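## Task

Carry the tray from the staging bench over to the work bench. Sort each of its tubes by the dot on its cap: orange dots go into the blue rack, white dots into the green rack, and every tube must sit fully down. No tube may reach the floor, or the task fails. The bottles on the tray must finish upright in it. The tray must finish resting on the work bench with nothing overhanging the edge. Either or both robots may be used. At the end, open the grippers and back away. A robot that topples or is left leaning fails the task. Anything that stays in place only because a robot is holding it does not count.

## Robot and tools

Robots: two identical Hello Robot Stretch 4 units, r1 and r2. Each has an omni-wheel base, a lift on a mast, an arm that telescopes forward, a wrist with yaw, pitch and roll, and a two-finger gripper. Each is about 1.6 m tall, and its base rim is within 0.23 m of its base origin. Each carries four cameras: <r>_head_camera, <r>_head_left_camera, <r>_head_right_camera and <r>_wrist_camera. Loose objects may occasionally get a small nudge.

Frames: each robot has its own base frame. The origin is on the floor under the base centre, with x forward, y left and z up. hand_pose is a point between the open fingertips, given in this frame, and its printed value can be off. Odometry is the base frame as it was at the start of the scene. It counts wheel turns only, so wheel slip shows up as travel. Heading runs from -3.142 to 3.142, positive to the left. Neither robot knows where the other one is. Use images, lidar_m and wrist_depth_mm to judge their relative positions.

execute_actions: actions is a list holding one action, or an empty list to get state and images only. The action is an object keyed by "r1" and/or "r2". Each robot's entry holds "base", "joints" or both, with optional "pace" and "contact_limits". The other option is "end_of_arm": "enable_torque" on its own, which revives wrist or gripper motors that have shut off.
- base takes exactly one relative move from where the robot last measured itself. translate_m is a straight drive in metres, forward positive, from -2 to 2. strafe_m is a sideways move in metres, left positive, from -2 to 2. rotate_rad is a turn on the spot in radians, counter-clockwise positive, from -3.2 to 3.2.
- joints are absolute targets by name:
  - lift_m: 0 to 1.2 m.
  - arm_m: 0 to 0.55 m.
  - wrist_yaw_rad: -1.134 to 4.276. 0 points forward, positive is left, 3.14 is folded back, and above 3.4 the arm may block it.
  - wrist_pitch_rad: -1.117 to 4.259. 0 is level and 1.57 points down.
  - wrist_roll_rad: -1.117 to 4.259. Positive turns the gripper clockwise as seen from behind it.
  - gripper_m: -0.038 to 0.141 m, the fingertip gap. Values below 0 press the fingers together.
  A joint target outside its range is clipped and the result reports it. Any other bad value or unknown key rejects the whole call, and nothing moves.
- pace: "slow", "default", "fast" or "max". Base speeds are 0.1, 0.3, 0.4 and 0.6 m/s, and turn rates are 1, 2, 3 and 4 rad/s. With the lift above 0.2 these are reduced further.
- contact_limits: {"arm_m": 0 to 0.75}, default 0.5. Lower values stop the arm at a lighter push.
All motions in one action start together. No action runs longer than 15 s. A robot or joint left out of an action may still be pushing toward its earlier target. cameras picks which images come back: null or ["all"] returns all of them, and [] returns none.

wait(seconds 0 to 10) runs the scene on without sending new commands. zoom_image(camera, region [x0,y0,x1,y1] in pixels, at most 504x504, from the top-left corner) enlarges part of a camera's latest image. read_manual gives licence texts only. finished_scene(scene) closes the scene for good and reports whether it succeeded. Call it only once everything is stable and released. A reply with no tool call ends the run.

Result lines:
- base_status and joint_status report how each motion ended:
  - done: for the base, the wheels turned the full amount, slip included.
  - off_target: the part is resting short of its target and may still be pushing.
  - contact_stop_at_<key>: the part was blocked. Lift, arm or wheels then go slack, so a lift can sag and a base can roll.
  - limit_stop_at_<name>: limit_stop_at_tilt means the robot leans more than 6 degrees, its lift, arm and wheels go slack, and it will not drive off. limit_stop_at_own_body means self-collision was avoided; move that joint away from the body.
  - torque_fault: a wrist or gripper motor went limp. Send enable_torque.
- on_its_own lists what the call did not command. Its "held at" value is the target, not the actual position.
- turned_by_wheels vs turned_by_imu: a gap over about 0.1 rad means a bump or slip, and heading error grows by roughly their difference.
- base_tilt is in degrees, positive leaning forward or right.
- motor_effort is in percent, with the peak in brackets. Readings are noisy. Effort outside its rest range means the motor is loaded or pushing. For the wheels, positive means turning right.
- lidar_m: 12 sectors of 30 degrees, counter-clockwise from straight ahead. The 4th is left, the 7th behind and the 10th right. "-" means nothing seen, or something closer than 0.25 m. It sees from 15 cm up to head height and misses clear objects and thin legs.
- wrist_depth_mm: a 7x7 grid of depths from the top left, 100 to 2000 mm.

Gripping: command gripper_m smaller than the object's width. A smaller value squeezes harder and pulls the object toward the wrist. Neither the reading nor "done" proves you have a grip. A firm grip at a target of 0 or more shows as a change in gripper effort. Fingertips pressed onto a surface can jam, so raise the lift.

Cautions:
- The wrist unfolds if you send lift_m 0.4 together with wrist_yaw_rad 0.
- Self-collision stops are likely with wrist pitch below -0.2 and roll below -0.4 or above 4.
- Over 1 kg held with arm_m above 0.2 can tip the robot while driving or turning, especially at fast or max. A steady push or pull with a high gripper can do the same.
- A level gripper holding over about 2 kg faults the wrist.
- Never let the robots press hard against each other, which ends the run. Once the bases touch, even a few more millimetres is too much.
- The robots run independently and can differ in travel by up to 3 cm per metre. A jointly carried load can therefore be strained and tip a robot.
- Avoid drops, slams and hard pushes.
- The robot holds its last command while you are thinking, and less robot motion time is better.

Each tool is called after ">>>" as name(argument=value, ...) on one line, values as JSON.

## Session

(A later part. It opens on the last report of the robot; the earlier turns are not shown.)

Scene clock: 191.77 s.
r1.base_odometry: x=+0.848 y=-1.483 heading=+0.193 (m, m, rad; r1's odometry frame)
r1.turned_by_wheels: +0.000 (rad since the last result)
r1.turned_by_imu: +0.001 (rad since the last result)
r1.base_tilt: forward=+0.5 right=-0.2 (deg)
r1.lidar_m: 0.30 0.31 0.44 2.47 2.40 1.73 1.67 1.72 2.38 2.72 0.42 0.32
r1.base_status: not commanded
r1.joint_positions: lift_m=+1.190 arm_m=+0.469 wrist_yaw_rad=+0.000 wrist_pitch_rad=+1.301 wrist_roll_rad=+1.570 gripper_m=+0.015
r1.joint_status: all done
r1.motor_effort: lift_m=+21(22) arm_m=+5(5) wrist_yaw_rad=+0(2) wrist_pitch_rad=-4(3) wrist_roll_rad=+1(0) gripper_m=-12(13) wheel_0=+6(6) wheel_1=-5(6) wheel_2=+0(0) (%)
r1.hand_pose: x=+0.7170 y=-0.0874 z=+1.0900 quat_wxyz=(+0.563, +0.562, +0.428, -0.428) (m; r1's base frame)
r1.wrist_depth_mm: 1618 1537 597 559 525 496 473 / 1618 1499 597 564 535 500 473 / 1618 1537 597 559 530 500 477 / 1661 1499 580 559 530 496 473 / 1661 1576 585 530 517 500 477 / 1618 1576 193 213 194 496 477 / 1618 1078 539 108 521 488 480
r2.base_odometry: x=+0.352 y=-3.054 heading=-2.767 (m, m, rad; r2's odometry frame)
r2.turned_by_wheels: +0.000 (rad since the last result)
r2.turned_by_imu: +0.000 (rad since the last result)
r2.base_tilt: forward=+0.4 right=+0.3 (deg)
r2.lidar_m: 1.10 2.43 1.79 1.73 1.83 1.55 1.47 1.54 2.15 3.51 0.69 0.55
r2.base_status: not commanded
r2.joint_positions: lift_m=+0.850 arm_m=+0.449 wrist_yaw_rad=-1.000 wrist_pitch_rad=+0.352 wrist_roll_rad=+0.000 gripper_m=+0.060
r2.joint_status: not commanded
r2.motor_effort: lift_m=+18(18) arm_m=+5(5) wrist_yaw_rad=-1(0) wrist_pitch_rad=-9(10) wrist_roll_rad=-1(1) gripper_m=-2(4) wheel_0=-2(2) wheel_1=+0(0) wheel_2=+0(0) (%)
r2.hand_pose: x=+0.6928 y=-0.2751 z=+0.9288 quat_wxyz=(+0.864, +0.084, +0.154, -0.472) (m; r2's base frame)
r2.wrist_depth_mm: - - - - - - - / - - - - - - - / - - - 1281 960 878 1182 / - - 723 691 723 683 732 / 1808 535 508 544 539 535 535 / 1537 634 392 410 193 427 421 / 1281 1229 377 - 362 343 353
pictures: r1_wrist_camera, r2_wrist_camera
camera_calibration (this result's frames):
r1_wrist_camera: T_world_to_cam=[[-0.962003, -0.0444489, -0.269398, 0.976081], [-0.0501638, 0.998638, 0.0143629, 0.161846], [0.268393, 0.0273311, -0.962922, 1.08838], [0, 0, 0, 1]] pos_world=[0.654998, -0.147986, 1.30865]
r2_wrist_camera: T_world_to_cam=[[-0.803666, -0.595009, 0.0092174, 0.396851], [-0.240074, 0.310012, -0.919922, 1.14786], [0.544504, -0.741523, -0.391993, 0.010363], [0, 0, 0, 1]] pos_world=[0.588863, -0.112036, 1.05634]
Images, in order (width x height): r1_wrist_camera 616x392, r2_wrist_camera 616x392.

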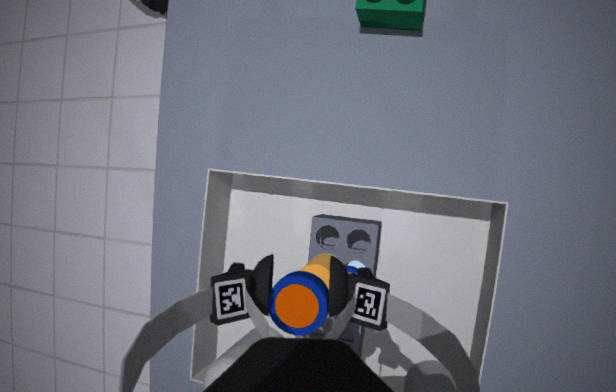

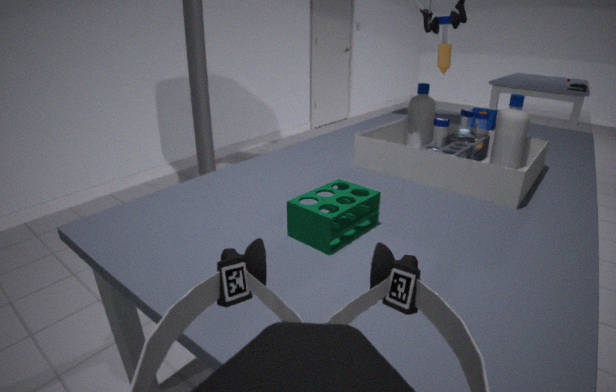

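>>> execute_actions(actions=[{"r1":{"base":{"strafe_m":0.72}},"r2":{"base":{"strafe_m":-1.95},"joints":{"wrist_yaw_rad":1.2,"arm_m":0.0}}}], cameras=[])

>>> execute_actions(actions=[{"r1":{"joints":{"lift_m":1.08}},"r2":{"joints":{"arm_m":0.5}}}], cameras=["r1_wrist_camera","r2_wrist_camera"])

Scene clock: 207.97 s.
r1.base_odometry: x=+0.710 y=-0.776 heading=+0.193 (m, m, rad; r1's odometry frame)
r1.turned_by_wheels: +0.000 (rad since the last result)
r1.turned_by_imu: +0.007 (rad since the last result)
r1.base_tilt: forward=+0.6 right=-0.3 (deg)
r1.lidar_m: 0.27 1.43 1.78 1.75 2.36 1.73 1.65 1.76 2.38 1.23 0.45 0.31
r1.base_status: done
r1.joint_positions: lift_m=+1.190 arm_m=+0.469 wrist_yaw_rad=+0.000 wrist_pitch_rad=+1.301 wrist_roll_rad=+1.570 gripper_m=+0.015
r1.joint_status: not commanded
r1.motor_effort: lift_m=+21(20) arm_m=+4(4) wrist_yaw_rad=+0(0) wrist_pitch_rad=-3(3) wrist_roll_rad=+0(1) gripper_m=-13(10) wheel_0=-4(14) wheel_1=+3(9) wheel_2=+0(2) (%)
r1.hand_pose: x=+0.7170 y=-0.0874 z=+1.0900 quat_wxyz=(+0.563, +0.562, +0.428, -0.428) (m; r1's base frame)
r1.wrist_depth_mm: 1618 1537 597 559 525 496 473 / 1576 1499 603 554 535 500 477 / 1618 1499 603 559 521 500 477 / 1618 1499 603 564 517 500 477 / 1618 1255 603 554 530 500 477 / 1618 1255 192 213 194 500 480 / 1661 1537 1464 108 1255 496 484
r2.base_odometry: x=-0.361 y=-1.239 heading=-2.767 (m, m, rad; r2's odometry frame)
r2.turned_by_wheels: +0.000 (rad since the last result)
r2.turned_by_imu: -0.007 (rad since the last result)
r2.base_tilt: forward=+0.4 right=+0.3 (deg)
r2.lidar_m: 0.65 0.46 0.66 3.69 2.05 1.58 1.50 1.59 2.20 1.74 1.57 3.30
r2.base_status: done
r2.joint_positions: lift_m=+0.850 arm_m=+0.003 wrist_yaw_rad=+1.200 wrist_pitch_rad=+0.352 wrist_roll_rad=+0.000 gripper_m=+0.060
r2.joint_status: all done
joint sent to its limit — the command would take r2.arm_m past its lower limit, so that joint was sent only as far as its limit.
r2.motor_effort: lift_m=+18(18) arm_m=-5(6) wrist_yaw_rad=+1(8) wrist_pitch_rad=-8(9) wrist_roll_rad=-1(1) gripper_m=-3(3) wheel_0=+1(8) wheel_1=+2(7) wheel_2=+0(0) (%)
r2.hand_pose: x=+0.3533 y=+0.2206 z=+0.9289 quat_wxyz=(+0.813, -0.099, +0.145, +0.556) (m; r2's base frame)
r2.wrist_depth_mm: - - - - - - - / - - - - - - - / - - - 1118 904 960 - / - - - 842 723 723 627 / 1921 1921 1808 1756 535 530 525 / 1537 1499 1397 1430 193 421 415 / 1281 1255 1336 - 377 342 349
pictures: none
No camera images: the call's "cameras" was empty. Leave "cameras" out to get every camera's image.

Scene clock: 210.50 s.
r1.base_odometry: x=+0.710 y=-0.776 heading=+0.193 (m, m, rad; r1's odometry frame)
r1.turned_by_wheels: +0.000 (rad since the last result)
r1.turned_by_imu: +0.001 (rad since the last result)
r1.base_tilt: forward=+0.5 right=-0.2 (deg)
r1.lidar_m: 0.29 0.76 1.77 1.76 2.35 1.73 1.64 1.73 2.40 1.21 0.44 0.31
r1.base_status: not commanded
r1.joint_positions: lift_m=+1.080 arm_m=+0.469 wrist_yaw_rad=+0.000 wrist_pitch_rad=+1.301 wrist_roll_rad=+1.570 gripper_m=+0.015
r1.joint_status: all done
r1.motor_effort: lift_m=+16(18) arm_m=+5(5) wrist_yaw_rad=-1(0) wrist_pitch_rad=-3(3) wrist_roll_rad=+1(1) gripper_m=-10(13) wheel_0=-4(4) wheel_1=+3(3) wheel_2=+0(0) (%)
r1.hand_pose: x=+0.7170 y=-0.0874 z=+0.9803 quat_wxyz=(+0.563, +0.562, +0.428, -0.428) (m; r1's base frame)
r1.wrist_depth_mm: 1499 512 477 449 421 399 382 / 1464 508 477 452 415 397 382 / 1499 512 477 452 415 404 384 / 1499 517 484 449 418 399 382 / 1464 517 480 449 424 399 384 / 1499 521 192 213 193 402 382 / 1464 1366 1308 108 424 394 384
r2.base_odometry: x=-0.361 y=-1.239 heading=-2.767 (m, m, rad; r2's odometry frame)
r2.turned_by_wheels: +0.000 (rad since the last result)
r2.turned_by_imu: +0.000 (rad since the last result)
r2.base_tilt: forward=+0.4 right=+0.3 (deg)
r2.lidar_m: 0.63 0.47 0.63 3.69 2.08 1.57 1.49 1.58 2.23 1.71 1.57 3.30
r2.base_status: not commanded
r2.joint_positions: lift_m=+0.850 arm_m=+0.499 wrist_yaw_rad=+1.200 wrist_pitch_rad=+0.352 wrist_roll_rad=+0.000 gripper_m=+0.060
r2.joint_status: all done
r2.motor_effort: lift_m=+18(18) arm_m=+5(6) wrist_yaw_rad=+0(2) wrist_pitch_rad=-8(8) wrist_roll_rad=-1(1) gripper_m=-3(4) wheel_0=+1(1) wheel_1=+2(2) wheel_2=+0(0) (%)
r2.hand_pose: x=+0.8497 y=+0.2207 z=+0.9289 quat_wxyz=(+0.813, -0.099, +0.145, +0.556) (m; r2's base frame)
r2.wrist_depth_mm: - - - - - - - / - - - - - - - / - 891 750 788 - - - / - 732 723 732 715 - - / 530 530 480 496 530 525 1921 / 413 424 382 387 193 421 415 / 351 342 362 - 359 342 347
pictures: r1_wrist_camera, r2_wrist_camera
camera_calibration (this result's frames):
r1_wrist_camera: T_world_to_cam=[[-0.962003, -0.0444489, -0.269398, 0.946548], [-0.0501638, 0.998638, 0.0143628, 0.163421], [0.268393, 0.0273311, -0.962922, 0.982788], [0, 0, 0, 1]] pos_world=[0.655006, -0.147986, 1.199]
r2_wrist_camera: T_world_to_cam=[[0.953901, -0.299977, 0.00932318, -0.740714], [-0.109327, -0.376243, -0.920048, 1.07238], [0.279502, 0.876615, -0.391694, 0.160392], [0, 0, 0, 1]] pos_world=[0.778977, 0.0406745, 1.05637]
Images, in order (width x height): r1_wrist_camera 616x392, r2_wrist_camera 616x392.

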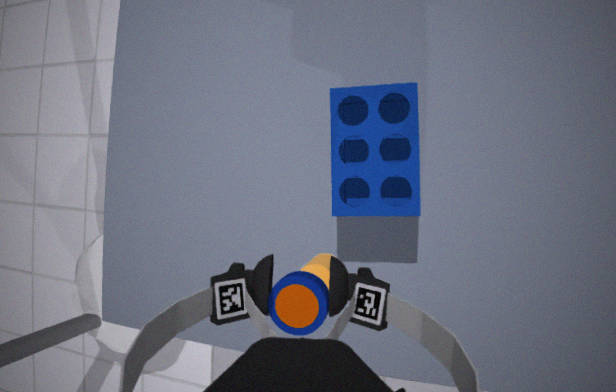

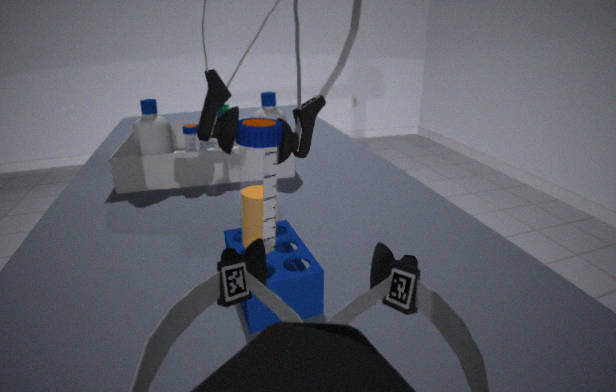

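>>> execute_actions(actions=[{"r1":{"base":{"strafe_m":-0.064},"joints":{"lift_m":1.05},"pace":"slow"},"r2":{"base":{"strafe_m":-0.2},"joints":{"lift_m":0.8,"wrist_pitch_rad":0.25}}}], cameras=["r1_wrist_camera","r2_wrist_camera"])

Scene clock: 222.80 s.
r1.base_odometry: x=+0.722 y=-0.839 heading=+0.193 (m, m, rad; r1's odometry frame)
r1.turned_by_wheels: +0.000 (rad since the last result)
r1.turned_by_imu: +0.001 (rad since the last result)
r1.base_tilt: forward=+0.6 right=-0.3 (deg)
r1.lidar_m: 0.29 0.30 1.86 1.83 2.35 1.73 1.67 1.74 2.38 1.22 0.41 0.30
r1.base_status: done
r1.joint_positions: lift_m=+1.050 arm_m=+0.469 wrist_yaw_rad=+0.000 wrist_pitch_rad=+1.301 wrist_roll_rad=+1.570 gripper_m=+0.015
r1.joint_status: all done
r1.motor_effort: lift_m=+16(16) arm_m=+5(5) wrist_yaw_rad=-1(0) wrist_pitch_rad=-3(3) wrist_roll_rad=+1(1) gripper_m=-13(13) wheel_0=+7(12) wheel_1=-6(13) wheel_2=+0(1) (%)
r1.hand_pose: x=+0.7170 y=-0.0874 z=+0.9503 quat_wxyz=(+0.563, +0.562, +0.428, -0.428) (m; r1's base frame)
r1.wrist_depth_mm: 1430 477 445 415 394 370 355 / 1464 480 445 415 397 375 357 / 1464 480 445 421 387 373 355 / 1464 480 449 421 389 370 357 / 1464 480 445 415 387 375 359 / 1499 480 193 214 194 375 357 / 1464 480 455 108 394 368 357
r2.base_odometry: x=-0.434 y=-1.052 heading=-2.767 (m, m, rad; r2's odometry frame)
r2.turned_by_wheels: +0.000 (rad since the last result)
r2.turned_by_imu: -0.001 (rad since the last result)
r2.base_tilt: forward=+0.4 right=+0.3 (deg)
r2.lidar_m: 1.42 0.58 0.67 1.85 2.11 1.57 1.50 1.60 2.21 1.72 1.40 3.33
r2.base_status: done
r2.joint_positions: lift_m=+0.800 arm_m=+0.499 wrist_yaw_rad=+1.200 wrist_pitch_rad=+0.253 wrist_roll_rad=+0.000 gripper_m=+0.060
r2.joint_status: all done
r2.motor_effort: lift_m=+17(14) arm_m=+5(5) wrist_yaw_rad=+0(1) wrist_pitch_rad=-10(11) wrist_roll_rad=+0(1) gripper_m=-1(3) wheel_0=-1(10) wheel_1=+1(8) wheel_2=+0(1) (%)
r2.hand_pose: x=+0.8528 y=+0.2287 z=+0.9063 quat_wxyz=(+0.819, -0.071, +0.104, +0.560) (m; r2's base frame)
r2.wrist_depth_mm: - - - - - - - / - - - - - - - / - 1308 931 1808 - - - / - 809 741 809 809 - - / 535 544 512 544 549 544 1430 / 399 402 368 402 193 512 1205 / 330 347 392 - 1430 768 1281
pictures: r1_wrist_camera, r2_wrist_camera
camera_calibration (this result's frames):
r1_wrist_camera: T_world_to_cam=[[-0.962002, -0.0444492, -0.269398, 0.938473], [-0.050164, 0.998638, 0.0143628, 0.163853], [0.268393, 0.0273312, -0.962922, 0.953912], [0, 0, 0, 1]] pos_world=[0.65501, -0.147986, 1.16901]
r2_wrist_camera: T_world_to_cam=[[0.953459, -0.301107, 0.0158564, -0.74635], [-0.0754849, -0.289276, -0.954265, 1.03719], [0.291922, 0.908655, -0.298542, 0.0413495], [0, 0, 0, 1]] pos_world=[0.777836, 0.0377322, 1.01394]
Images, in order (width x height): r1_wrist_camera 616x392, r2_wrist_camera 616x392.

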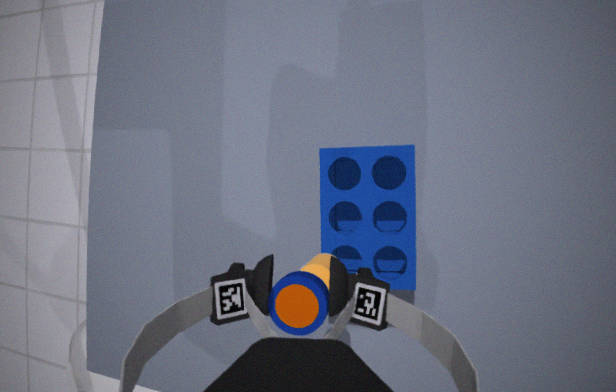

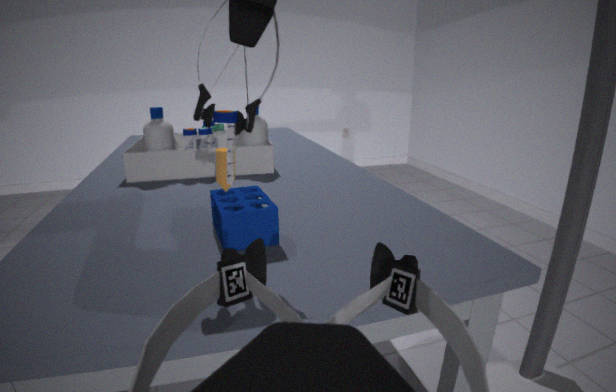

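>>> execute_actions(actions=[{"r1":{"joints":{"lift_m":1.015},"pace":"slow"}}], cameras=["r1_wrist_camera","r2_wrist_camera"])

Scene clock: 228.97 s.
r1.base_odometry: x=+0.722 y=-0.839 heading=+0.193 (m, m, rad; r1's odometry frame)
r1.turned_by_wheels: +0.000 (rad since the last result)
r1.turned_by_imu: +0.001 (rad since the last result)
r1.base_tilt: forward=+0.5 right=-0.3 (deg)
r1.lidar_m: 0.28 0.32 1.91 1.82 2.36 1.74 1.67 1.73 2.38 1.21 0.43 0.31
r1.base_status: not commanded
r1.joint_positions: lift_m=+1.015 arm_m=+0.469 wrist_yaw_rad=+0.000 wrist_pitch_rad=+1.301 wrist_roll_rad=+1.570 gripper_m=+0.015
r1.joint_status: all done
r1.motor_effort: lift_m=+16(16) arm_m=+5(5) wrist_yaw_rad=-1(0) wrist_pitch_rad=-3(3) wrist_roll_rad=+1(1) gripper_m=-13(12) wheel_0=+7(7) wheel_1=-6(6) wheel_2=+0(0) (%)
r1.hand_pose: x=+0.7170 y=-0.0874 z=+0.9153 quat_wxyz=(+0.563, +0.562, +0.428, -0.428) (m; r1's base frame)
r1.wrist_depth_mm: 1397 436 407 382 359 342 325 / 1397 439 407 382 362 342 325 / 1430 436 407 384 357 343 327 / 1430 436 407 384 351 340 325 / 1430 442 410 373 343 342 329 / 1464 439 193 213 195 340 327 / 1397 433 413 109 362 336 327
r2.base_odometry: x=-0.434 y=-1.052 heading=-2.767 (m, m, rad; r2's odometry frame)
r2.turned_by_wheels: +0.000 (rad since the last result)
r2.turned_by_imu: -0.001 (rad since the last result)
r2.base_tilt: forward=+0.4 right=+0.3 (deg)
r2.lidar_m: 1.43 0.57 0.66 1.87 2.12 1.57 1.51 1.60 2.20 1.72 1.40 3.31
r2.base_status: not commanded
r2.joint_positions: lift_m=+0.800 arm_m=+0.499 wrist_yaw_rad=+1.200 wrist_pitch_rad=+0.253 wrist_roll_rad=+0.000 gripper_m=+0.060
r2.joint_status: not commanded
r2.motor_effort: lift_m=+18(18) arm_m=+5(5) wrist_yaw_rad=+2(1) wrist_pitch_rad=-9(9) wrist_roll_rad=-1(1) gripper_m=-4(4) wheel_0=-1(1) wheel_1=+1(1) wheel_2=+0(0) (%)
r2.hand_pose: x=+0.8528 y=+0.2287 z=+0.9063 quat_wxyz=(+0.819, -0.071, +0.104, +0.560) (m; r2's base frame)
r2.wrist_depth_mm: - - - - - - - / - - - - - - - / - 1281 931 1808 - - - / - 809 676 809 798 - - / 530 539 512 549 544 539 1397 / 399 407 370 397 193 512 917 / 330 349 389 - 1366 778 1308
pictures: r1_wrist_camera, r2_wrist_camera
camera_calibration (this result's frames):
r1_wrist_camera: T_world_to_cam=[[-0.962002, -0.0444489, -0.269399, 0.929048], [-0.0501637, 0.998638, 0.0143628, 0.164355], [0.268393, 0.0273311, -0.962922, 0.920216], [0, 0, 0, 1]] pos_world=[0.655011, -0.147986, 1.13402]
r2_wrist_camera: T_world_to_cam=[[0.953459, -0.301106, 0.0158566, -0.746352], [-0.0754846, -0.289276, -0.954265, 1.03719], [0.291922, 0.908655, -0.298542, 0.041349], [0, 0, 0, 1]] pos_world=[0.777838, 0.0377323, 1.01394]
Images, in order (width x height): r1_wrist_camera 616x392, r2_wrist_camera 616x392.

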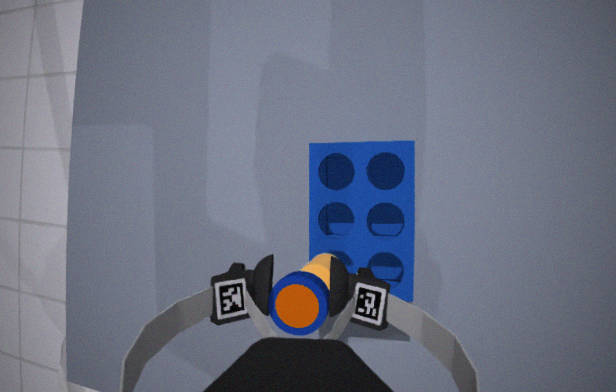

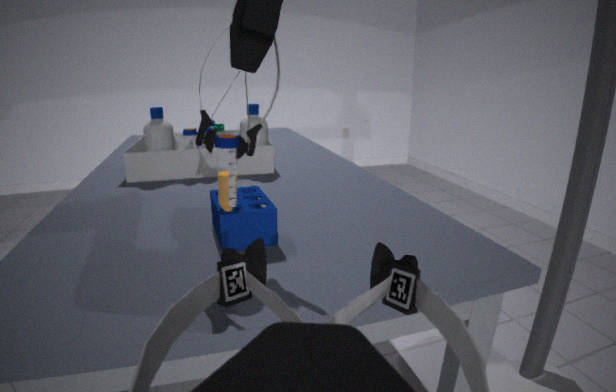

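>>> execute_actions(actions=[{"r1":{"joints":{"lift_m":0.972},"pace":"slow"}}], cameras=["r2_wrist_camera"])

>>> execute_actions(actions=[{"r1":{"joints":{"gripper_m":0.07}}}], cameras=[])

>>> execute_actions(actions=[{"r1":{"joints":{"lift_m":1.1}}}], cameras=["r2_wrist_camera"])

>>> execute_actions(actions=[{"r1":{"base":{"strafe_m":-0.615}}}], cameras=[])

>>> execute_actions(actions=[{"r1":{"joints":{"lift_m":1.01}}}], cameras=["r1_wrist_camera"])

Scene clock: 238.80 s.
r1.base_odometry: x=+0.722 y=-0.839 heading=+0.193 (m, m, rad; r1's odometry frame)
r1.turned_by_wheels: +0.000 (rad since the last result)
r1.turned_by_imu: +0.001 (rad since the last result)
r1.base_tilt: forward=+0.6 right=-0.2 (deg)
r1.lidar_m: 0.27 0.32 1.88 1.84 2.36 1.74 1.66 1.71 2.39 1.20 0.41 0.29
r1.base_status: not commanded
r1.joint_positions: lift_m=+0.972 arm_m=+0.469 wrist_yaw_rad=+0.000 wrist_pitch_rad=+1.301 wrist_roll_rad=+1.570 gripper_m=+0.015
r1.joint_status: all done
r1.motor_effort: lift_m=+16(15) arm_m=+5(5) wrist_yaw_rad=+1(1) wrist_pitch_rad=-3(3) wrist_roll_rad=+0(2) gripper_m=-11(12) wheel_0=+7(7) wheel_1=-6(6) wheel_2=+0(0) (%)
r1.hand_pose: x=+0.7170 y=-0.0874 z=+0.8723 quat_wxyz=(+0.563, +0.562, +0.428, -0.428) (m; r1's base frame)
r1.wrist_depth_mm: 418 384 362 340 320 301 289 / 415 387 362 340 319 301 289 / 415 387 362 332 315 303 289 / 415 389 359 307 312 301 289 / 418 389 364 277 312 303 289 / 418 387 192 213 194 303 290 / 418 384 368 109 320 297 289
r2.base_odometry: x=-0.434 y=-1.052 heading=-2.767 (m, m, rad; r2's odometry frame)
r2.turned_by_wheels: +0.000 (rad since the last result)
r2.turned_by_imu: -0.001 (rad since the last result)
r2.base_tilt: forward=+0.4 right=+0.3 (deg)
r2.lidar_m: 1.41 0.57 0.63 1.87 2.12 1.56 1.49 1.57 2.22 1.75 1.37 3.29
r2.base_status: not commanded
r2.joint_positions: lift_m=+0.800 arm_m=+0.499 wrist_yaw_rad=+1.200 wrist_pitch_rad=+0.253 wrist_roll_rad=+0.000 gripper_m=+0.060
r2.joint_status: not commanded
r2.motor_effort: lift_m=+18(18) arm_m=+5(5) wrist_yaw_rad=+1(0) wrist_pitch_rad=-9(9) wrist_roll_rad=-1(1) gripper_m=-4(3) wheel_0=-1(1) wheel_1=+0(1) wheel_2=+0(0) (%)
r2.hand_pose: x=+0.8528 y=+0.2287 z=+0.9063 quat_wxyz=(+0.819, -0.071, +0.104, +0.560) (m; r2's base frame)
r2.wrist_depth_mm: - - - - - - - / - - - - - - - / - 1281 960 1808 - - - / - 788 668 809 798 - - / 535 539 512 544 539 539 1397 / 399 404 370 399 193 512 931 / 327 347 389 - 1397 778 1281
pictures: r2_wrist_camera
camera_calibration (this result's frames):
r2_wrist_camera: T_world_to_cam=[[0.953459, -0.301106, 0.0158565, -0.746352], [-0.0754846, -0.289276, -0.954265, 1.03719], [0.291922, 0.908655, -0.298542, 0.0413491], [0, 0, 0, 1]] pos_world=[0.777838, 0.0377323, 1.01394]
Images, in order (width x height): r2_wrist_camera 616x392.

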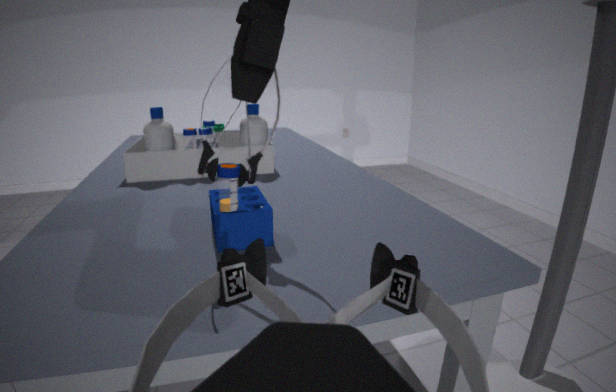

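Scene clock: 240.13 s.
r1.base_odometry: x=+0.722 y=-0.839 heading=+0.193 (m, m, rad; r1's odometry frame)
r1.turned_by_wheels: +0.000 (rad since the last result)
r1.turned_by_imu: +0.000 (rad since the last result)
r1.base_tilt: forward=+0.5 right=-0.2 (deg)
r1.lidar_m: 0.29 0.29 1.88 1.85 2.35 1.72 1.65 1.72 2.39 1.21 0.42 0.32
r1.base_status: not commanded
r1.joint_positions: lift_m=+0.972 arm_m=+0.469 wrist_yaw_rad=+0.000 wrist_pitch_rad=+1.301 wrist_roll_rad=+1.570 gripper_m=+0.070
r1.joint_status: all done
r1.motor_effort: lift_m=+16(16) arm_m=+5(4) wrist_yaw_rad=+1(1) wrist_pitch_rad=-3(3) wrist_roll_rad=+0(1) gripper_m=-5(9) wheel_0=+7(7) wheel_1=-6(6) wheel_2=+0(0) (%)
r1.hand_pose: x=+0.7170 y=-0.0874 z=+0.8724 quat_wxyz=(+0.563, +0.562, +0.428, -0.428) (m; r1's base frame)
r1.wrist_depth_mm: 415 387 364 338 319 301 289 / 418 387 362 338 319 301 289 / 413 387 362 334 314 303 287 / 415 387 362 329 312 301 289 / 418 392 355 282 270 303 290 / 415 387 201 218 200 303 290 / 418 387 370 109 320 297 289
r2.base_odometry: x=-0.434 y=-1.052 heading=-2.767 (m, m, rad; r2's odometry frame)
r2.turned_by_wheels: +0.000 (rad since the last result)
r2.turned_by_imu: +0.000 (rad since the last result)
r2.base_tilt: forward=+0.4 right=+0.3 (deg)
r2.lidar_m: 1.42 0.57 0.66 1.87 2.13 1.57 1.51 1.59 2.21 1.70 1.38 3.29
r2.base_status: not commanded
r2.joint_positions: lift_m=+0.800 arm_m=+0.499 wrist_yaw_rad=+1.200 wrist_pitch_rad=+0.253 wrist_roll_rad=+0.000 gripper_m=+0.060
r2.joint_status: not commanded
r2.motor_effort: lift_m=+17(17) arm_m=+5(5) wrist_yaw_rad=-1(1) wrist_pitch_rad=-10(9) wrist_roll_rad=+0(1) gripper_m=-3(4) wheel_0=-1(1) wheel_1=+1(1) wheel_2=+0(0) (%)
r2.hand_pose: x=+0.8528 y=+0.2287 z=+0.9063 quat_wxyz=(+0.819, -0.071, +0.104, +0.560) (m; r2's base frame)
r2.wrist_depth_mm: - - - - - - - / - - - - - - - / - 1308 946 1863 - - - / - 798 676 809 809 - - / 535 539 508 549 544 544 1397 / 397 404 370 399 192 512 931 / 330 347 387 - 1397 778 1308
pictures: none
No camera images: the call's "cameras" was empty. Leave "cameras" out to get every camera's image.

Scene clock: 241.73 s.
r1.base_odometry: x=+0.722 y=-0.839 heading=+0.193 (m, m, rad; r1's odometry frame)
r1.turned_by_wheels: +0.000 (rad since the last result)
r1.turned_by_imu: +0.001 (rad since the last result)
r1.base_tilt: forward=+0.7 right=-0.3 (deg)
r1.lidar_m: 0.29 0.32 1.87 1.83 2.36 1.73 1.66 1.74 2.41 1.20 0.42 0.30
r1.base_status: not commanded
r1.joint_positions: lift_m=+1.100 arm_m=+0.469 wrist_yaw_rad=+0.000 wrist_pitch_rad=+1.301 wrist_roll_rad=+1.570 gripper_m=+0.070
r1.joint_status: all done
r1.motor_effort: lift_m=+20(21) arm_m=+5(4) wrist_yaw_rad=+0(0) wrist_pitch_rad=-3(3) wrist_roll_rad=+1(1) gripper_m=-3(2) wheel_0=+7(7) wheel_1=-6(6) wheel_2=+0(0) (%)
r1.hand_pose: x=+0.7170 y=-0.0874 z=+1.0000 quat_wxyz=(+0.563, +0.562, +0.428, -0.428) (m; r1's base frame)
r1.wrist_depth_mm: 1499 539 496 469 442 415 399 / 1499 539 500 469 442 418 399 / 1537 539 504 469 439 418 399 / 1537 539 504 469 430 421 399 / 1537 544 492 469 397 418 402 / 1499 535 202 469 200 421 399 / 1576 544 508 109 442 413 402
r2.base_odometry: x=-0.434 y=-1.052 heading=-2.767 (m, m, rad; r2's odometry frame)
r2.turned_by_wheels: +0.000 (rad since the last result)
r2.turned_by_imu: +0.000 (rad since the last result)
r2.base_tilt: forward=+0.4 right=+0.3 (deg)
r2.lidar_m: 1.42 0.58 0.64 1.88 2.09 1.58 1.51 1.59 2.21 1.76 1.37 3.33
r2.base_status: not commanded
r2.joint_positions: lift_m=+0.800 arm_m=+0.499 wrist_yaw_rad=+1.200 wrist_pitch_rad=+0.253 wrist_roll_rad=+0.000 gripper_m=+0.060
r2.joint_status: not commanded
r2.motor_effort: lift_m=+18(18) arm_m=+5(4) wrist_yaw_rad=+1(0) wrist_pitch_rad=-10(9) wrist_roll_rad=-1(1) gripper_m=-4(3) wheel_0=-1(1) wheel_1=+0(0) wheel_2=+0(0) (%)
r2.hand_pose: x=+0.8528 y=+0.2287 z=+0.9063 quat_wxyz=(+0.819, -0.071, +0.104, +0.560) (m; r2's base frame)
r2.wrist_depth_mm: - - - - - - - / - - - - - - - / - 1308 976 1921 - - - / - 788 676 788 798 - - / 535 539 512 549 544 544 1430 / 397 404 373 397 193 512 917 / 330 347 387 - 1366 768 1281
pictures: r2_wrist_camera
camera_calibration (this result's frames):
r2_wrist_camera: T_world_to_cam=[[0.953459, -0.301106, 0.0158564, -0.746352], [-0.0754847, -0.289276, -0.954265, 1.03719], [0.291922, 0.908655, -0.298542, 0.0413493], [0, 0, 0, 1]] pos_world=[0.777838, 0.0377323, 1.01394]
Images, in order (width x height): r2_wrist_camera 616x392.

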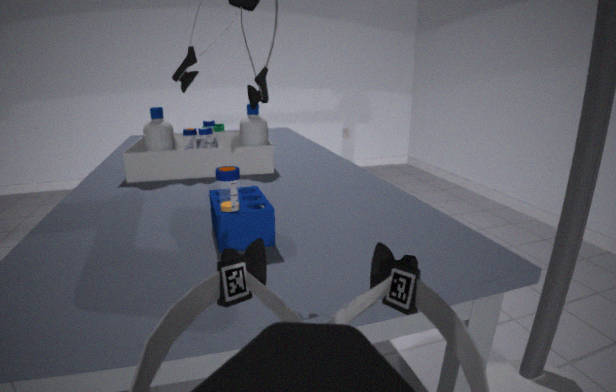

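Scene clock: 245.10 s.
r1.base_odometry: x=+0.840 y=-1.442 heading=+0.193 (m, m, rad; r1's odometry frame)
r1.turned_by_wheels: +0.000 (rad since the last result)
r1.turned_by_imu: -0.001 (rad since the last result)
r1.base_tilt: forward=+0.6 right=-0.3 (deg)
r1.lidar_m: 0.30 0.29 0.42 2.45 2.36 1.72 1.67 1.74 2.41 2.76 0.45 0.32
r1.base_status: done
r1.joint_positions: lift_m=+1.100 arm_m=+0.469 wrist_yaw_rad=+0.000 wrist_pitch_rad=+1.301 wrist_roll_rad=+1.570 gripper_m=+0.070
r1.joint_status: not commanded
r1.motor_effort: lift_m=+20(21) arm_m=+5(4) wrist_yaw_rad=+0(0) wrist_pitch_rad=-3(3) wrist_roll_rad=+2(1) gripper_m=-4(5) wheel_0=+5(12) wheel_1=-3(11) wheel_2=+0(1) (%)
r1.hand_pose: x=+0.7170 y=-0.0874 z=+1.0000 quat_wxyz=(+0.563, +0.562, +0.428, -0.428) (m; r1's base frame)
r1.wrist_depth_mm: 1537 539 504 469 439 413 399 / 1537 539 500 469 439 418 397 / 1537 535 488 466 439 418 397 / 1499 535 496 459 439 415 397 / 1499 539 484 413 433 415 402 / 1576 539 202 415 200 418 402 / 1499 508 377 108 439 407 402
r2.base_odometry: x=-0.434 y=-1.052 heading=-2.767 (m, m, rad; r2's odometry frame)
r2.turned_by_wheels: +0.000 (rad since the last result)
r2.turned_by_imu: -0.001 (rad since the last result)
r2.base_tilt: forward=+0.3 right=+0.3 (deg)
r2.lidar_m: 3.18 0.56 0.64 1.89 2.09 1.57 1.51 1.56 2.21 1.72 1.37 3.32
r2.base_status: not commanded
r2.joint_positions: lift_m=+0.800 arm_m=+0.499 wrist_yaw_rad=+1.200 wrist_pitch_rad=+0.253 wrist_roll_rad=+0.000 gripper_m=+0.060
r2.joint_status: not commanded
r2.motor_effort: lift_m=+18(18) arm_m=+5(5) wrist_yaw_rad=+2(0) wrist_pitch_rad=-9(9) wrist_roll_rad=+0(1) gripper_m=-4(3) wheel_0=-1(1) wheel_1=+1(1) wheel_2=+0(0) (%)
r2.hand_pose: x=+0.8528 y=+0.2287 z=+0.9063 quat_wxyz=(+0.819, -0.071, +0.104, +0.560) (m; r2's base frame)
r2.wrist_depth_mm: - - - - - - - / - - - - - - - / - 1308 960 1808 - - - / - 798 676 788 798 - - / 530 539 512 549 544 539 - / 397 404 368 397 192 508 1576 / 329 349 392 - 1281 917 1308
pictures: none
No camera images: the call's "cameras" was empty. Leave "cameras" out to get every camera's image.

Scene clock: 246.47 s.
r1.base_odometry: x=+0.840 y=-1.442 heading=+0.193 (m, m, rad; r1's odometry frame)
r1.turned_by_wheels: +0.000 (rad since the last result)
r1.turned_by_imu: +0.000 (rad since the last result)
r1.base_tilt: forward=+0.6 right=-0.2 (deg)
r1.lidar_m: 0.29 0.31 0.44 2.45 2.36 1.73 1.65 1.74 2.39 2.74 0.43 0.30
r1.base_status: not commanded
r1.joint_positions: lift_m=+1.010 arm_m=+0.469 wrist_yaw_rad=+0.000 wrist_pitch_rad=+1.301 wrist_roll_rad=+1.570 gripper_m=+0.070
r1.joint_status: all done
r1.motor_effort: lift_m=+16(19) arm_m=+4(5) wrist_yaw_rad=+1(1) wrist_pitch_rad=-3(3) wrist_roll_rad=+0(0) gripper_m=-4(3) wheel_0=+6(5) wheel_1=-3(3) wheel_2=+0(0) (%)
r1.hand_pose: x=+0.7170 y=-0.0874 z=+0.9103 quat_wxyz=(+0.563, +0.562, +0.428, -0.428) (m; r1's base frame)
r1.wrist_depth_mm: 1430 430 402 377 355 334 320 / 1430 433 402 377 355 336 320 / 1397 404 397 373 353 330 319 / 1397 413 402 362 353 336 298 / 1397 407 397 317 349 336 300 / 1430 394 202 310 200 334 290 / 1430 368 362 108 355 329 320
r2.base_odometry: x=-0.434 y=-1.052 heading=-2.767 (m, m, rad; r2's odometry frame)
r2.turned_by_wheels: +0.000 (rad since the last result)
r2.turned_by_imu: +0.000 (rad since the last result)
r2.base_tilt: forward=+0.4 right=+0.3 (deg)
r2.lidar_m: 3.18 0.58 0.65 1.83 2.07 1.55 1.50 1.56 2.21 1.76 1.35 3.31
r2.base_status: not commanded
r2.joint_positions: lift_m=+0.800 arm_m=+0.499 wrist_yaw_rad=+1.200 wrist_pitch_rad=+0.253 wrist_roll_rad=+0.000 gripper_m=+0.060
r2.joint_status: not commanded
r2.motor_effort: lift_m=+17(18) arm_m=+5(5) wrist_yaw_rad=-2(0) wrist_pitch_rad=-10(9) wrist_roll_rad=-1(1) gripper_m=-4(4) wheel_0=-1(1) wheel_1=+1(0) wheel_2=+0(0) (%)
r2.hand_pose: x=+0.8528 y=+0.2287 z=+0.9063 quat_wxyz=(+0.819, -0.071, +0.104, +0.560) (m; r2's base frame)
r2.wrist_depth_mm: - - - - - - - / - - - - - - - / - 1281 960 1808 - - - / - 788 676 809 798 - - / 535 539 517 549 539 539 - / 397 404 373 399 193 517 1661 / 332 349 389 - 1308 904 1336
pictures: r1_wrist_camera
camera_calibration (this result's frames):
r1_wrist_camera: T_world_to_cam=[[-0.961976, -0.0444487, -0.269491, 0.927802], [-0.050165, 0.998638, 0.0143581, 0.164434], [0.268486, 0.0273312, -0.962896, 0.915283], [0, 0, 0, 1]] pos_world=[0.655032, -0.147986, 1.129]
Images, in order (width x height): r1_wrist_camera 616x392.

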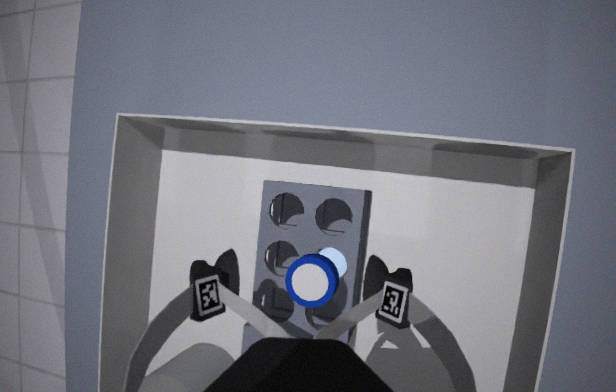

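>>> execute_actions(actions=[{"r1":{"base":{"strafe_m":0.006},"joints":{"lift_m":0.975},"pace":"slow"}}], cameras=[])

>>> execute_actions(actions=[{"r1":{"joints":{"gripper_m":0.015}}}], cameras=[])

>>> execute_actions(actions=[{"r1":{"joints":{"lift_m":1.1}}}], cameras=[])

>>> execute_actions(actions=[{"r1":{"base":{"strafe_m":-0.27},"joints":{"arm_m":0.43}}}], cameras=["r1_wrist_camera"])

Scene clock: 256.23 s.
r1.base_odometry: x=+0.839 y=-1.437 heading=+0.193 (m, m, rad; r1's odometry frame)
r1.turned_by_wheels: +0.000 (rad since the last result)
r1.turned_by_imu: +0.001 (rad since the last result)
r1.base_tilt: forward=+0.6 right=-0.2 (deg)
r1.lidar_m: 0.28 0.31 0.42 2.45 2.39 1.73 1.66 1.73 2.39 2.77 0.43 0.31
r1.base_status: done
r1.joint_positions: lift_m=+0.975 arm_m=+0.469 wrist_yaw_rad=+0.000 wrist_pitch_rad=+1.301 wrist_roll_rad=+1.570 gripper_m=+0.070
r1.joint_status: all done
r1.motor_effort: lift_m=+16(18) arm_m=+5(4) wrist_yaw_rad=-1(1) wrist_pitch_rad=-3(3) wrist_roll_rad=+1(0) gripper_m=-3(1) wheel_0=-6(4) wheel_1=+5(8) wheel_2=+0(1) (%)
r1.hand_pose: x=+0.7170 y=-0.0874 z=+0.8754 quat_wxyz=(+0.563, +0.562, +0.428, -0.428) (m; r1's base frame)
r1.wrist_depth_mm: 418 392 366 340 322 303 289 / 418 387 362 342 322 304 291 / 418 368 359 336 315 298 289 / 421 377 364 322 319 303 290 / 418 377 320 281 315 303 277 / 427 375 202 220 200 303 260 / 421 347 345 108 322 297 247
r2.base_odometry: x=-0.434 y=-1.052 heading=-2.767 (m, m, rad; r2's odometry frame)
r2.turned_by_wheels: +0.000 (rad since the last result)
r2.turned_by_imu: -0.001 (rad since the last result)
r2.base_tilt: forward=+0.4 right=+0.3 (deg)
r2.lidar_m: 3.18 0.57 0.65 1.87 2.10 1.56 1.49 1.58 2.20 1.73 1.34 3.34
r2.base_status: not commanded
r2.joint_positions: lift_m=+0.800 arm_m=+0.499 wrist_yaw_rad=+1.200 wrist_pitch_rad=+0.253 wrist_roll_rad=+0.000 gripper_m=+0.060
r2.joint_status: not commanded
r2.motor_effort: lift_m=+17(18) arm_m=+4(5) wrist_yaw_rad=-1(0) wrist_pitch_rad=-10(9) wrist_roll_rad=+0(1) gripper_m=-5(4) wheel_0=-1(1) wheel_1=+0(1) wheel_2=+0(0) (%)
r2.hand_pose: x=+0.8528 y=+0.2287 z=+0.9063 quat_wxyz=(+0.819, -0.071, +0.104, +0.560) (m; r2's base frame)
r2.wrist_depth_mm: - - - - - - - / - - - - - - - / - 1281 931 1863 - - - / - 798 676 809 798 - - / 535 539 512 544 539 535 - / 399 402 370 397 193 512 1618 / 330 349 392 - 1308 891 1366
pictures: none
No camera images: the call's "cameras" was empty. Leave "cameras" out to get every camera's image.

Scene clock: 257.57 s.
r1.base_odometry: x=+0.839 y=-1.437 heading=+0.193 (m, m, rad; r1's odometry frame)
r1.turned_by_wheels: +0.000 (rad since the last result)
r1.turned_by_imu: +0.000 (rad since the last result)
r1.base_tilt: forward=+0.5 right=-0.2 (deg)
r1.lidar_m: 0.29 0.30 0.44 2.45 2.38 1.73 1.66 1.75 2.41 2.77 0.43 0.31
r1.base_status: not commanded
r1.joint_positions: lift_m=+0.975 arm_m=+0.469 wrist_yaw_rad=+0.000 wrist_pitch_rad=+1.301 wrist_roll_rad=+1.570 gripper_m=+0.015
r1.joint_status: all done
r1.motor_effort: lift_m=+16(16) arm_m=+4(4) wrist_yaw_rad=+0(1) wrist_pitch_rad=-4(3) wrist_roll_rad=+0(1) gripper_m=-11(13) wheel_0=-6(6) wheel_1=+5(6) wheel_2=+0(0) (%)
r1.hand_pose: x=+0.7170 y=-0.0874 z=+0.8753 quat_wxyz=(+0.563, +0.562, +0.428, -0.428) (m; r1's base frame)
r1.wrist_depth_mm: 418 392 364 342 322 303 290 / 421 384 362 342 322 304 291 / 418 368 357 336 315 298 289 / 418 377 362 329 319 301 290 / 418 377 362 274 319 301 276 / 424 375 192 215 193 303 260 / 421 343 345 108 320 298 246
r2.base_odometry: x=-0.434 y=-1.052 heading=-2.767 (m, m, rad; r2's odometry frame)
r2.turned_by_wheels: +0.000 (rad since the last result)
r2.turned_by_imu: +0.000 (rad since the last result)
r2.base_tilt: forward=+0.4 right=+0.3 (deg)
r2.lidar_m: 3.18 0.57 0.65 1.87 2.07 1.59 1.51 1.59 2.20 1.73 1.38 3.33
r2.base_status: not commanded
r2.joint_positions: lift_m=+0.800 arm_m=+0.499 wrist_yaw_rad=+1.200 wrist_pitch_rad=+0.253 wrist_roll_rad=+0.000 gripper_m=+0.060
r2.joint_status: not commanded
r2.motor_effort: lift_m=+18(18) arm_m=+5(4) wrist_yaw_rad=+1(1) wrist_pitch_rad=-9(9) wrist_roll_rad=+0(1) gripper_m=-3(2) wheel_0=-1(1) wheel_1=+0(1) wheel_2=+0(0) (%)
r2.hand_pose: x=+0.8528 y=+0.2287 z=+0.9063 quat_wxyz=(+0.819, -0.071, +0.104, +0.560) (m; r2's base frame)
r2.wrist_depth_mm: - - - - - - - / - - - - - - - / - 1308 960 1808 - - - / - 809 676 798 809 - - / 535 535 512 549 549 539 - / 397 402 373 397 193 508 1661 / 330 345 389 - 1281 917 1366
pictures: none
No camera images: the call's "cameras" was empty. Leave "cameras" out to get every camera's image.

Scene clock: 259.13 s.
r1.base_odometry: x=+0.839 y=-1.437 heading=+0.193 (m, m, rad; r1's odometry frame)
r1.turned_by_wheels: +0.000 (rad since the last result)
r1.turned_by_imu: +0.001 (rad since the last result)
r1.base_tilt: forward=+0.6 right=-0.3 (deg)
r1.lidar_m: 0.29 0.31 0.44 2.39 2.37 1.72 1.66 1.71 2.39 2.76 0.42 0.32
r1.base_status: not commanded
r1.joint_positions: lift_m=+1.100 arm_m=+0.469 wrist_yaw_rad=+0.000 wrist_pitch_rad=+1.301 wrist_roll_rad=+1.570 gripper_m=+0.015
r1.joint_status: all done
r1.motor_effort: lift_m=+20(24) arm_m=+4(4) wrist_yaw_rad=-1(1) wrist_pitch_rad=-3(3) wrist_roll_rad=+2(2) gripper_m=-11(14) wheel_0=-6(6) wheel_1=+5(5) wheel_2=+0(0) (%)
r1.hand_pose: x=+0.7170 y=-0.0874 z=+1.0000 quat_wxyz=(+0.563, +0.562, +0.428, -0.428) (m; r1's base frame)
r1.wrist_depth_mm: 1537 539 500 469 439 418 399 / 1499 530 496 469 445 418 399 / 1537 539 484 466 439 415 399 / 1499 539 492 462 436 415 399 / 1499 539 492 397 433 415 399 / 1537 544 193 215 194 415 399 / 1537 504 366 108 442 389 399
r2.base_odometry: x=-0.434 y=-1.052 heading=-2.767 (m, m, rad; r2's odometry frame)
r2.turned_by_wheels: +0.000 (rad since the last result)
r2.turned_by_imu: +0.000 (rad since the last result)
r2.base_tilt: forward=+0.4 right=+0.3 (deg)
r2.lidar_m: 3.19 0.56 0.65 1.90 2.14 1.57 1.49 1.57 2.21 1.74 1.36 3.31
r2.base_status: not commanded
r2.joint_positions: lift_m=+0.800 arm_m=+0.499 wrist_yaw_rad=+1.200 wrist_pitch_rad=+0.253 wrist_roll_rad=+0.000 gripper_m=+0.060
r2.joint_status: not commanded
r2.motor_effort: lift_m=+18(18) arm_m=+5(5) wrist_yaw_rad=+2(0) wrist_pitch_rad=-9(10) wrist_roll_rad=-1(1) gripper_m=-3(4) wheel_0=-1(1) wheel_1=+1(0) wheel_2=+0(0) (%)
r2.hand_pose: x=+0.8528 y=+0.2287 z=+0.9063 quat_wxyz=(+0.819, -0.071, +0.104, +0.560) (m; r2's base frame)
r2.wrist_depth_mm: - - - - - - - / - - - - - - - / - 1308 976 1863 - - - / - 798 683 798 798 - - / 535 539 508 544 544 544 - / 399 404 373 399 193 508 1618 / 332 349 389 - 1308 904 1336
pictures: none
No camera images: the call's "cameras" was empty. Leave "cameras" out to get every camera's image.

Scene clock: 261.37 s.
r1.base_odometry: x=+0.891 y=-1.701 heading=+0.193 (m, m, rad; r1's odometry frame)
r1.turned_by_wheels: +0.000 (rad since the last result)
r1.turned_by_imu: +0.000 (rad since the last result)
r1.base_tilt: forward=+0.6 right=-0.3 (deg)
r1.lidar_m: 0.29 0.31 0.43 2.67 2.36 1.72 1.66 1.75 2.37 2.49 0.42 0.29
r1.base_status: done
r1.joint_positions: lift_m=+1.100 arm_m=+0.431 wrist_yaw_rad=+0.000 wrist_pitch_rad=+1.301 wrist_roll_rad=+1.570 gripper_m=+0.015
r1.joint_status: all done
r1.motor_effort: lift_m=+20(21) arm_m=-4(6) wrist_yaw_rad=+0(0) wrist_pitch_rad=-3(3) wrist_roll_rad=+1(2) gripper_m=-13(10) wheel_0=+3(14) wheel_1=-1(14) wheel_2=+0(1) (%)
r1.hand_pose: x=+0.6786 y=-0.0874 z=+1.0000 quat_wxyz=(+0.563, +0.562, +0.428, -0.428) (m; r1's base frame)
r1.wrist_depth_mm: 1537 535 496 469 439 415 397 / 1499 535 500 473 436 415 399 / 1499 539 500 462 433 418 399 / 1499 539 504 469 442 415 402 / 1537 535 508 455 442 421 402 / 1499 539 193 214 193 418 402 / 1537 521 469 109 445 415 402
r2.base_odometry: x=-0.434 y=-1.052 heading=-2.767 (m, m, rad; r2's odometry frame)
r2.turned_by_wheels: +0.000 (rad since the last result)
r2.turned_by_imu: +0.000 (rad since the last result)
r2.base_tilt: forward=+0.4 right=+0.3 (deg)
r2.lidar_m: 3.19 0.57 0.65 1.85 2.10 1.56 1.50 1.61 2.23 1.73 1.37 3.31
r2.base_status: not commanded
r2.joint_positions: lift_m=+0.800 arm_m=+0.499 wrist_yaw_rad=+1.200 wrist_pitch_rad=+0.253 wrist_roll_rad=+0.000 gripper_m=+0.060
r2.joint_status: not commanded
r2.motor_effort: lift_m=+18(18) arm_m=+5(5) wrist_yaw_rad=-1(2) wrist_pitch_rad=-9(9) wrist_roll_rad=-1(1) gripper_m=-2(3) wheel_0=-1(1) wheel_1=+0(0) wheel_2=+0(0) (%)
r2.hand_pose: x=+0.8528 y=+0.2287 z=+0.9063 quat_wxyz=(+0.819, -0.071, +0.104, +0.560) (m; r2's base frame)
r2.wrist_depth_mm: - - - - - - - / - - - - - - - / - 1336 946 1863 - - - / - 798 676 809 798 - - / 535 539 508 544 549 539 - / 399 404 370 399 193 512 1618 / 332 347 387 - 1397 904 1366
pictures: r1_wrist_camera
camera_calibration (this result's frames):
r1_wrist_camera: T_world_to_cam=[[-0.961978, -0.0443506, -0.269504, 0.915014], [-0.050066, 0.998643, 0.0143673, 0.161148], [0.268501, 0.027314, -0.962892, 1.01192], [0, 0, 0, 1]] pos_world=[0.616589, -0.147987, 1.21866]
Images, in order (width x height): r1_wrist_camera 616x392.

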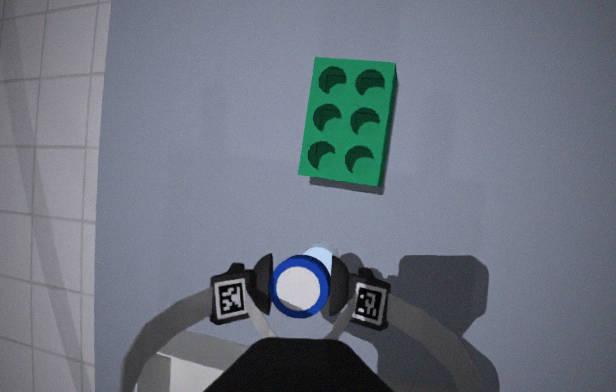

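>>> execute_actions(actions=[{"r1":{"base":{"strafe_m":-0.167},"joints":{"arm_m":0.46,"lift_m":1.055}}}], cameras=["r1_wrist_camera","r2_wrist_camera"])

Scene clock: 268.37 s.
r1.base_odometry: x=+0.923 y=-1.865 heading=+0.193 (m, m, rad; r1's odometry frame)
r1.turned_by_wheels: +0.000 (rad since the last result)
r1.turned_by_imu: +0.001 (rad since the last result)
r1.base_tilt: forward=+0.6 right=-0.3 (deg)
r1.lidar_m: 0.29 0.32 0.41 2.86 2.37 1.73 1.66 1.74 2.38 2.32 0.40 0.29
r1.base_status: done
r1.joint_positions: lift_m=+1.055 arm_m=+0.459 wrist_yaw_rad=+0.000 wrist_pitch_rad=+1.301 wrist_roll_rad=+1.570 gripper_m=+0.015
r1.joint_status: all done
r1.motor_effort: lift_m=+16(19) arm_m=+5(5) wrist_yaw_rad=-1(1) wrist_pitch_rad=-3(3) wrist_roll_rad=+1(1) gripper_m=-14(14) wheel_0=+2(11) wheel_1=-3(15) wheel_2=+0(0) (%)
r1.hand_pose: x=+0.7070 y=-0.0874 z=+0.9553 quat_wxyz=(+0.563, +0.562, +0.428, -0.428) (m; r1's base frame)
r1.wrist_depth_mm: 1464 488 452 424 399 375 357 / 1464 484 452 424 399 375 357 / 1464 484 452 424 399 375 357 / 1464 488 452 424 402 377 359 / 1464 484 452 353 362 379 362 / 1464 484 193 214 194 379 362 / 1464 480 455 108 394 375 362
r2.base_odometry: x=-0.434 y=-1.052 heading=-2.767 (m, m, rad; r2's odometry frame)
r2.turned_by_wheels: +0.000 (rad since the last result)
r2.turned_by_imu: -0.001 (rad since the last result)
r2.base_tilt: forward=+0.4 right=+0.3 (deg)
r2.lidar_m: 3.18 0.56 0.63 1.89 2.08 1.57 1.51 1.58 2.22 1.73 1.38 3.32
r2.base_status: not commanded
r2.joint_positions: lift_m=+0.800 arm_m=+0.499 wrist_yaw_rad=+1.200 wrist_pitch_rad=+0.253 wrist_roll_rad=+0.000 gripper_m=+0.060
r2.joint_status: not commanded
r2.motor_effort: lift_m=+18(18) arm_m=+4(4) wrist_yaw_rad=+2(1) wrist_pitch_rad=-10(9) wrist_roll_rad=-1(1) gripper_m=-4(2) wheel_0=-1(1) wheel_1=+1(1) wheel_2=+0(0) (%)
r2.hand_pose: x=+0.8528 y=+0.2287 z=+0.9063 quat_wxyz=(+0.819, -0.071, +0.104, +0.560) (m; r2's base frame)
r2.wrist_depth_mm: - - - - - - - / - - - - - - - / - 1308 960 1921 - - - / - 788 683 798 798 - - / 530 544 508 544 544 544 - / 397 404 373 399 193 508 1618 / 330 349 387 - 1430 904 1336
pictures: r1_wrist_camera, r2_wrist_camera
camera_calibration (this result's frames):
r1_wrist_camera: T_world_to_cam=[[-0.961971, -0.0444097, -0.269516, 0.93033], [-0.0501276, 0.998639, 0.0143668, 0.163252], [0.268511, 0.0273306, -0.962889, 0.961284], [0, 0, 0, 1]] pos_world=[0.645019, -0.147986, 1.174]
r2_wrist_camera: T_world_to_cam=[[0.953459, -0.301106, 0.0158564, -0.746352], [-0.0754847, -0.289276, -0.954265, 1.03719], [0.291922, 0.908655, -0.298542, 0.0413492], [0, 0, 0, 1]] pos_world=[0.777838, 0.0377323, 1.01394]
Images, in order (width x height): r1_wrist_camera 616x392, r2_wrist_camera 616x392.

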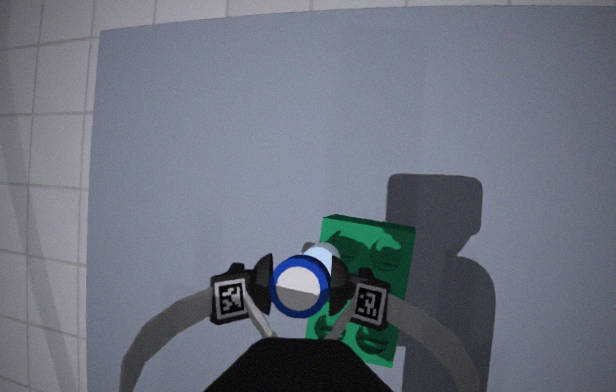

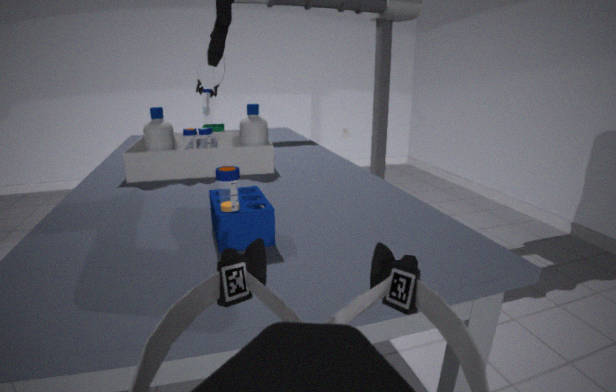

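>>> execute_actions(actions=[{"r1":{"base":{"strafe_m":-0.005},"joints":{"lift_m":1.015},"pace":"slow"}}], cameras=["r1_wrist_camera"])

Scene clock: 278.33 s.
r1.base_odometry: x=+0.924 y=-1.870 heading=+0.193 (m, m, rad; r1's odometry frame)
r1.turned_by_wheels: +0.000 (rad since the last result)
r1.turned_by_imu: +0.001 (rad since the last result)
r1.base_tilt: forward=+0.5 right=-0.3 (deg)
r1.lidar_m: 0.28 0.30 0.42 1.17 2.39 1.73 1.66 1.76 2.38 2.32 0.43 0.30
r1.base_status: done
r1.joint_positions: lift_m=+1.015 arm_m=+0.459 wrist_yaw_rad=+0.000 wrist_pitch_rad=+1.301 wrist_roll_rad=+1.570 gripper_m=+0.015
r1.joint_status: all done
r1.motor_effort: lift_m=+16(16) arm_m=+5(4) wrist_yaw_rad=-1(0) wrist_pitch_rad=-3(3) wrist_roll_rad=+1(1) gripper_m=-15(13) wheel_0=+7(9) wheel_1=-6(8) wheel_2=+0(0) (%)
r1.hand_pose: x=+0.7070 y=-0.0874 z=+0.9153 quat_wxyz=(+0.563, +0.562, +0.428, -0.428) (m; r1's base frame)
r1.wrist_depth_mm: 1397 439 404 384 362 340 325 / 1397 436 407 384 359 342 327 / 1430 439 410 384 364 343 324 / 1464 436 410 384 362 342 325 / 1430 439 410 317 353 342 327 / 1430 442 193 214 194 343 327 / 1430 436 415 108 351 336 327
r2.base_odometry: x=-0.434 y=-1.052 heading=-2.767 (m, m, rad; r2's odometry frame)
r2.turned_by_wheels: +0.000 (rad since the last result)
r2.turned_by_imu: -0.001 (rad since the last result)
r2.base_tilt: forward=+0.4 right=+0.3 (deg)
r2.lidar_m: 3.18 0.57 0.64 1.89 2.10 1.57 1.49 1.57 2.18 1.76 1.40 3.32
r2.base_status: not commanded
r2.joint_positions: lift_m=+0.800 arm_m=+0.499 wrist_yaw_rad=+1.200 wrist_pitch_rad=+0.253 wrist_roll_rad=+0.000 gripper_m=+0.060
r2.joint_status: not commanded
r2.motor_effort: lift_m=+18(17) arm_m=+4(5) wrist_yaw_rad=+1(1) wrist_pitch_rad=-10(9) wrist_roll_rad=-1(1) gripper_m=-3(3) wheel_0=-1(1) wheel_1=+1(0) wheel_2=+0(0) (%)
r2.hand_pose: x=+0.8528 y=+0.2287 z=+0.9063 quat_wxyz=(+0.819, -0.071, +0.104, +0.560) (m; r2's base frame)
r2.wrist_depth_mm: - - - - - - - / - - - - - - - / - 1336 960 1808 - - - / - 809 668 798 809 - - / 525 535 512 554 544 535 - / 397 402 373 399 193 512 1618 / 329 347 389 - 1308 917 1397
pictures: r1_wrist_camera
camera_calibration (this result's frames):
r1_wrist_camera: T_world_to_cam=[[-0.961971, -0.0444095, -0.269516, 0.919556], [-0.0501274, 0.998639, 0.0143668, 0.163826], [0.268511, 0.0273306, -0.962889, 0.922776], [0, 0, 0, 1]] pos_world=[0.645023, -0.147986, 1.13401]
Images, in order (width x height): r1_wrist_camera 616x392.

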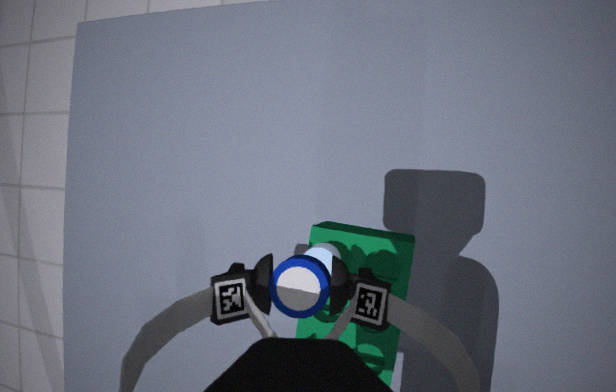

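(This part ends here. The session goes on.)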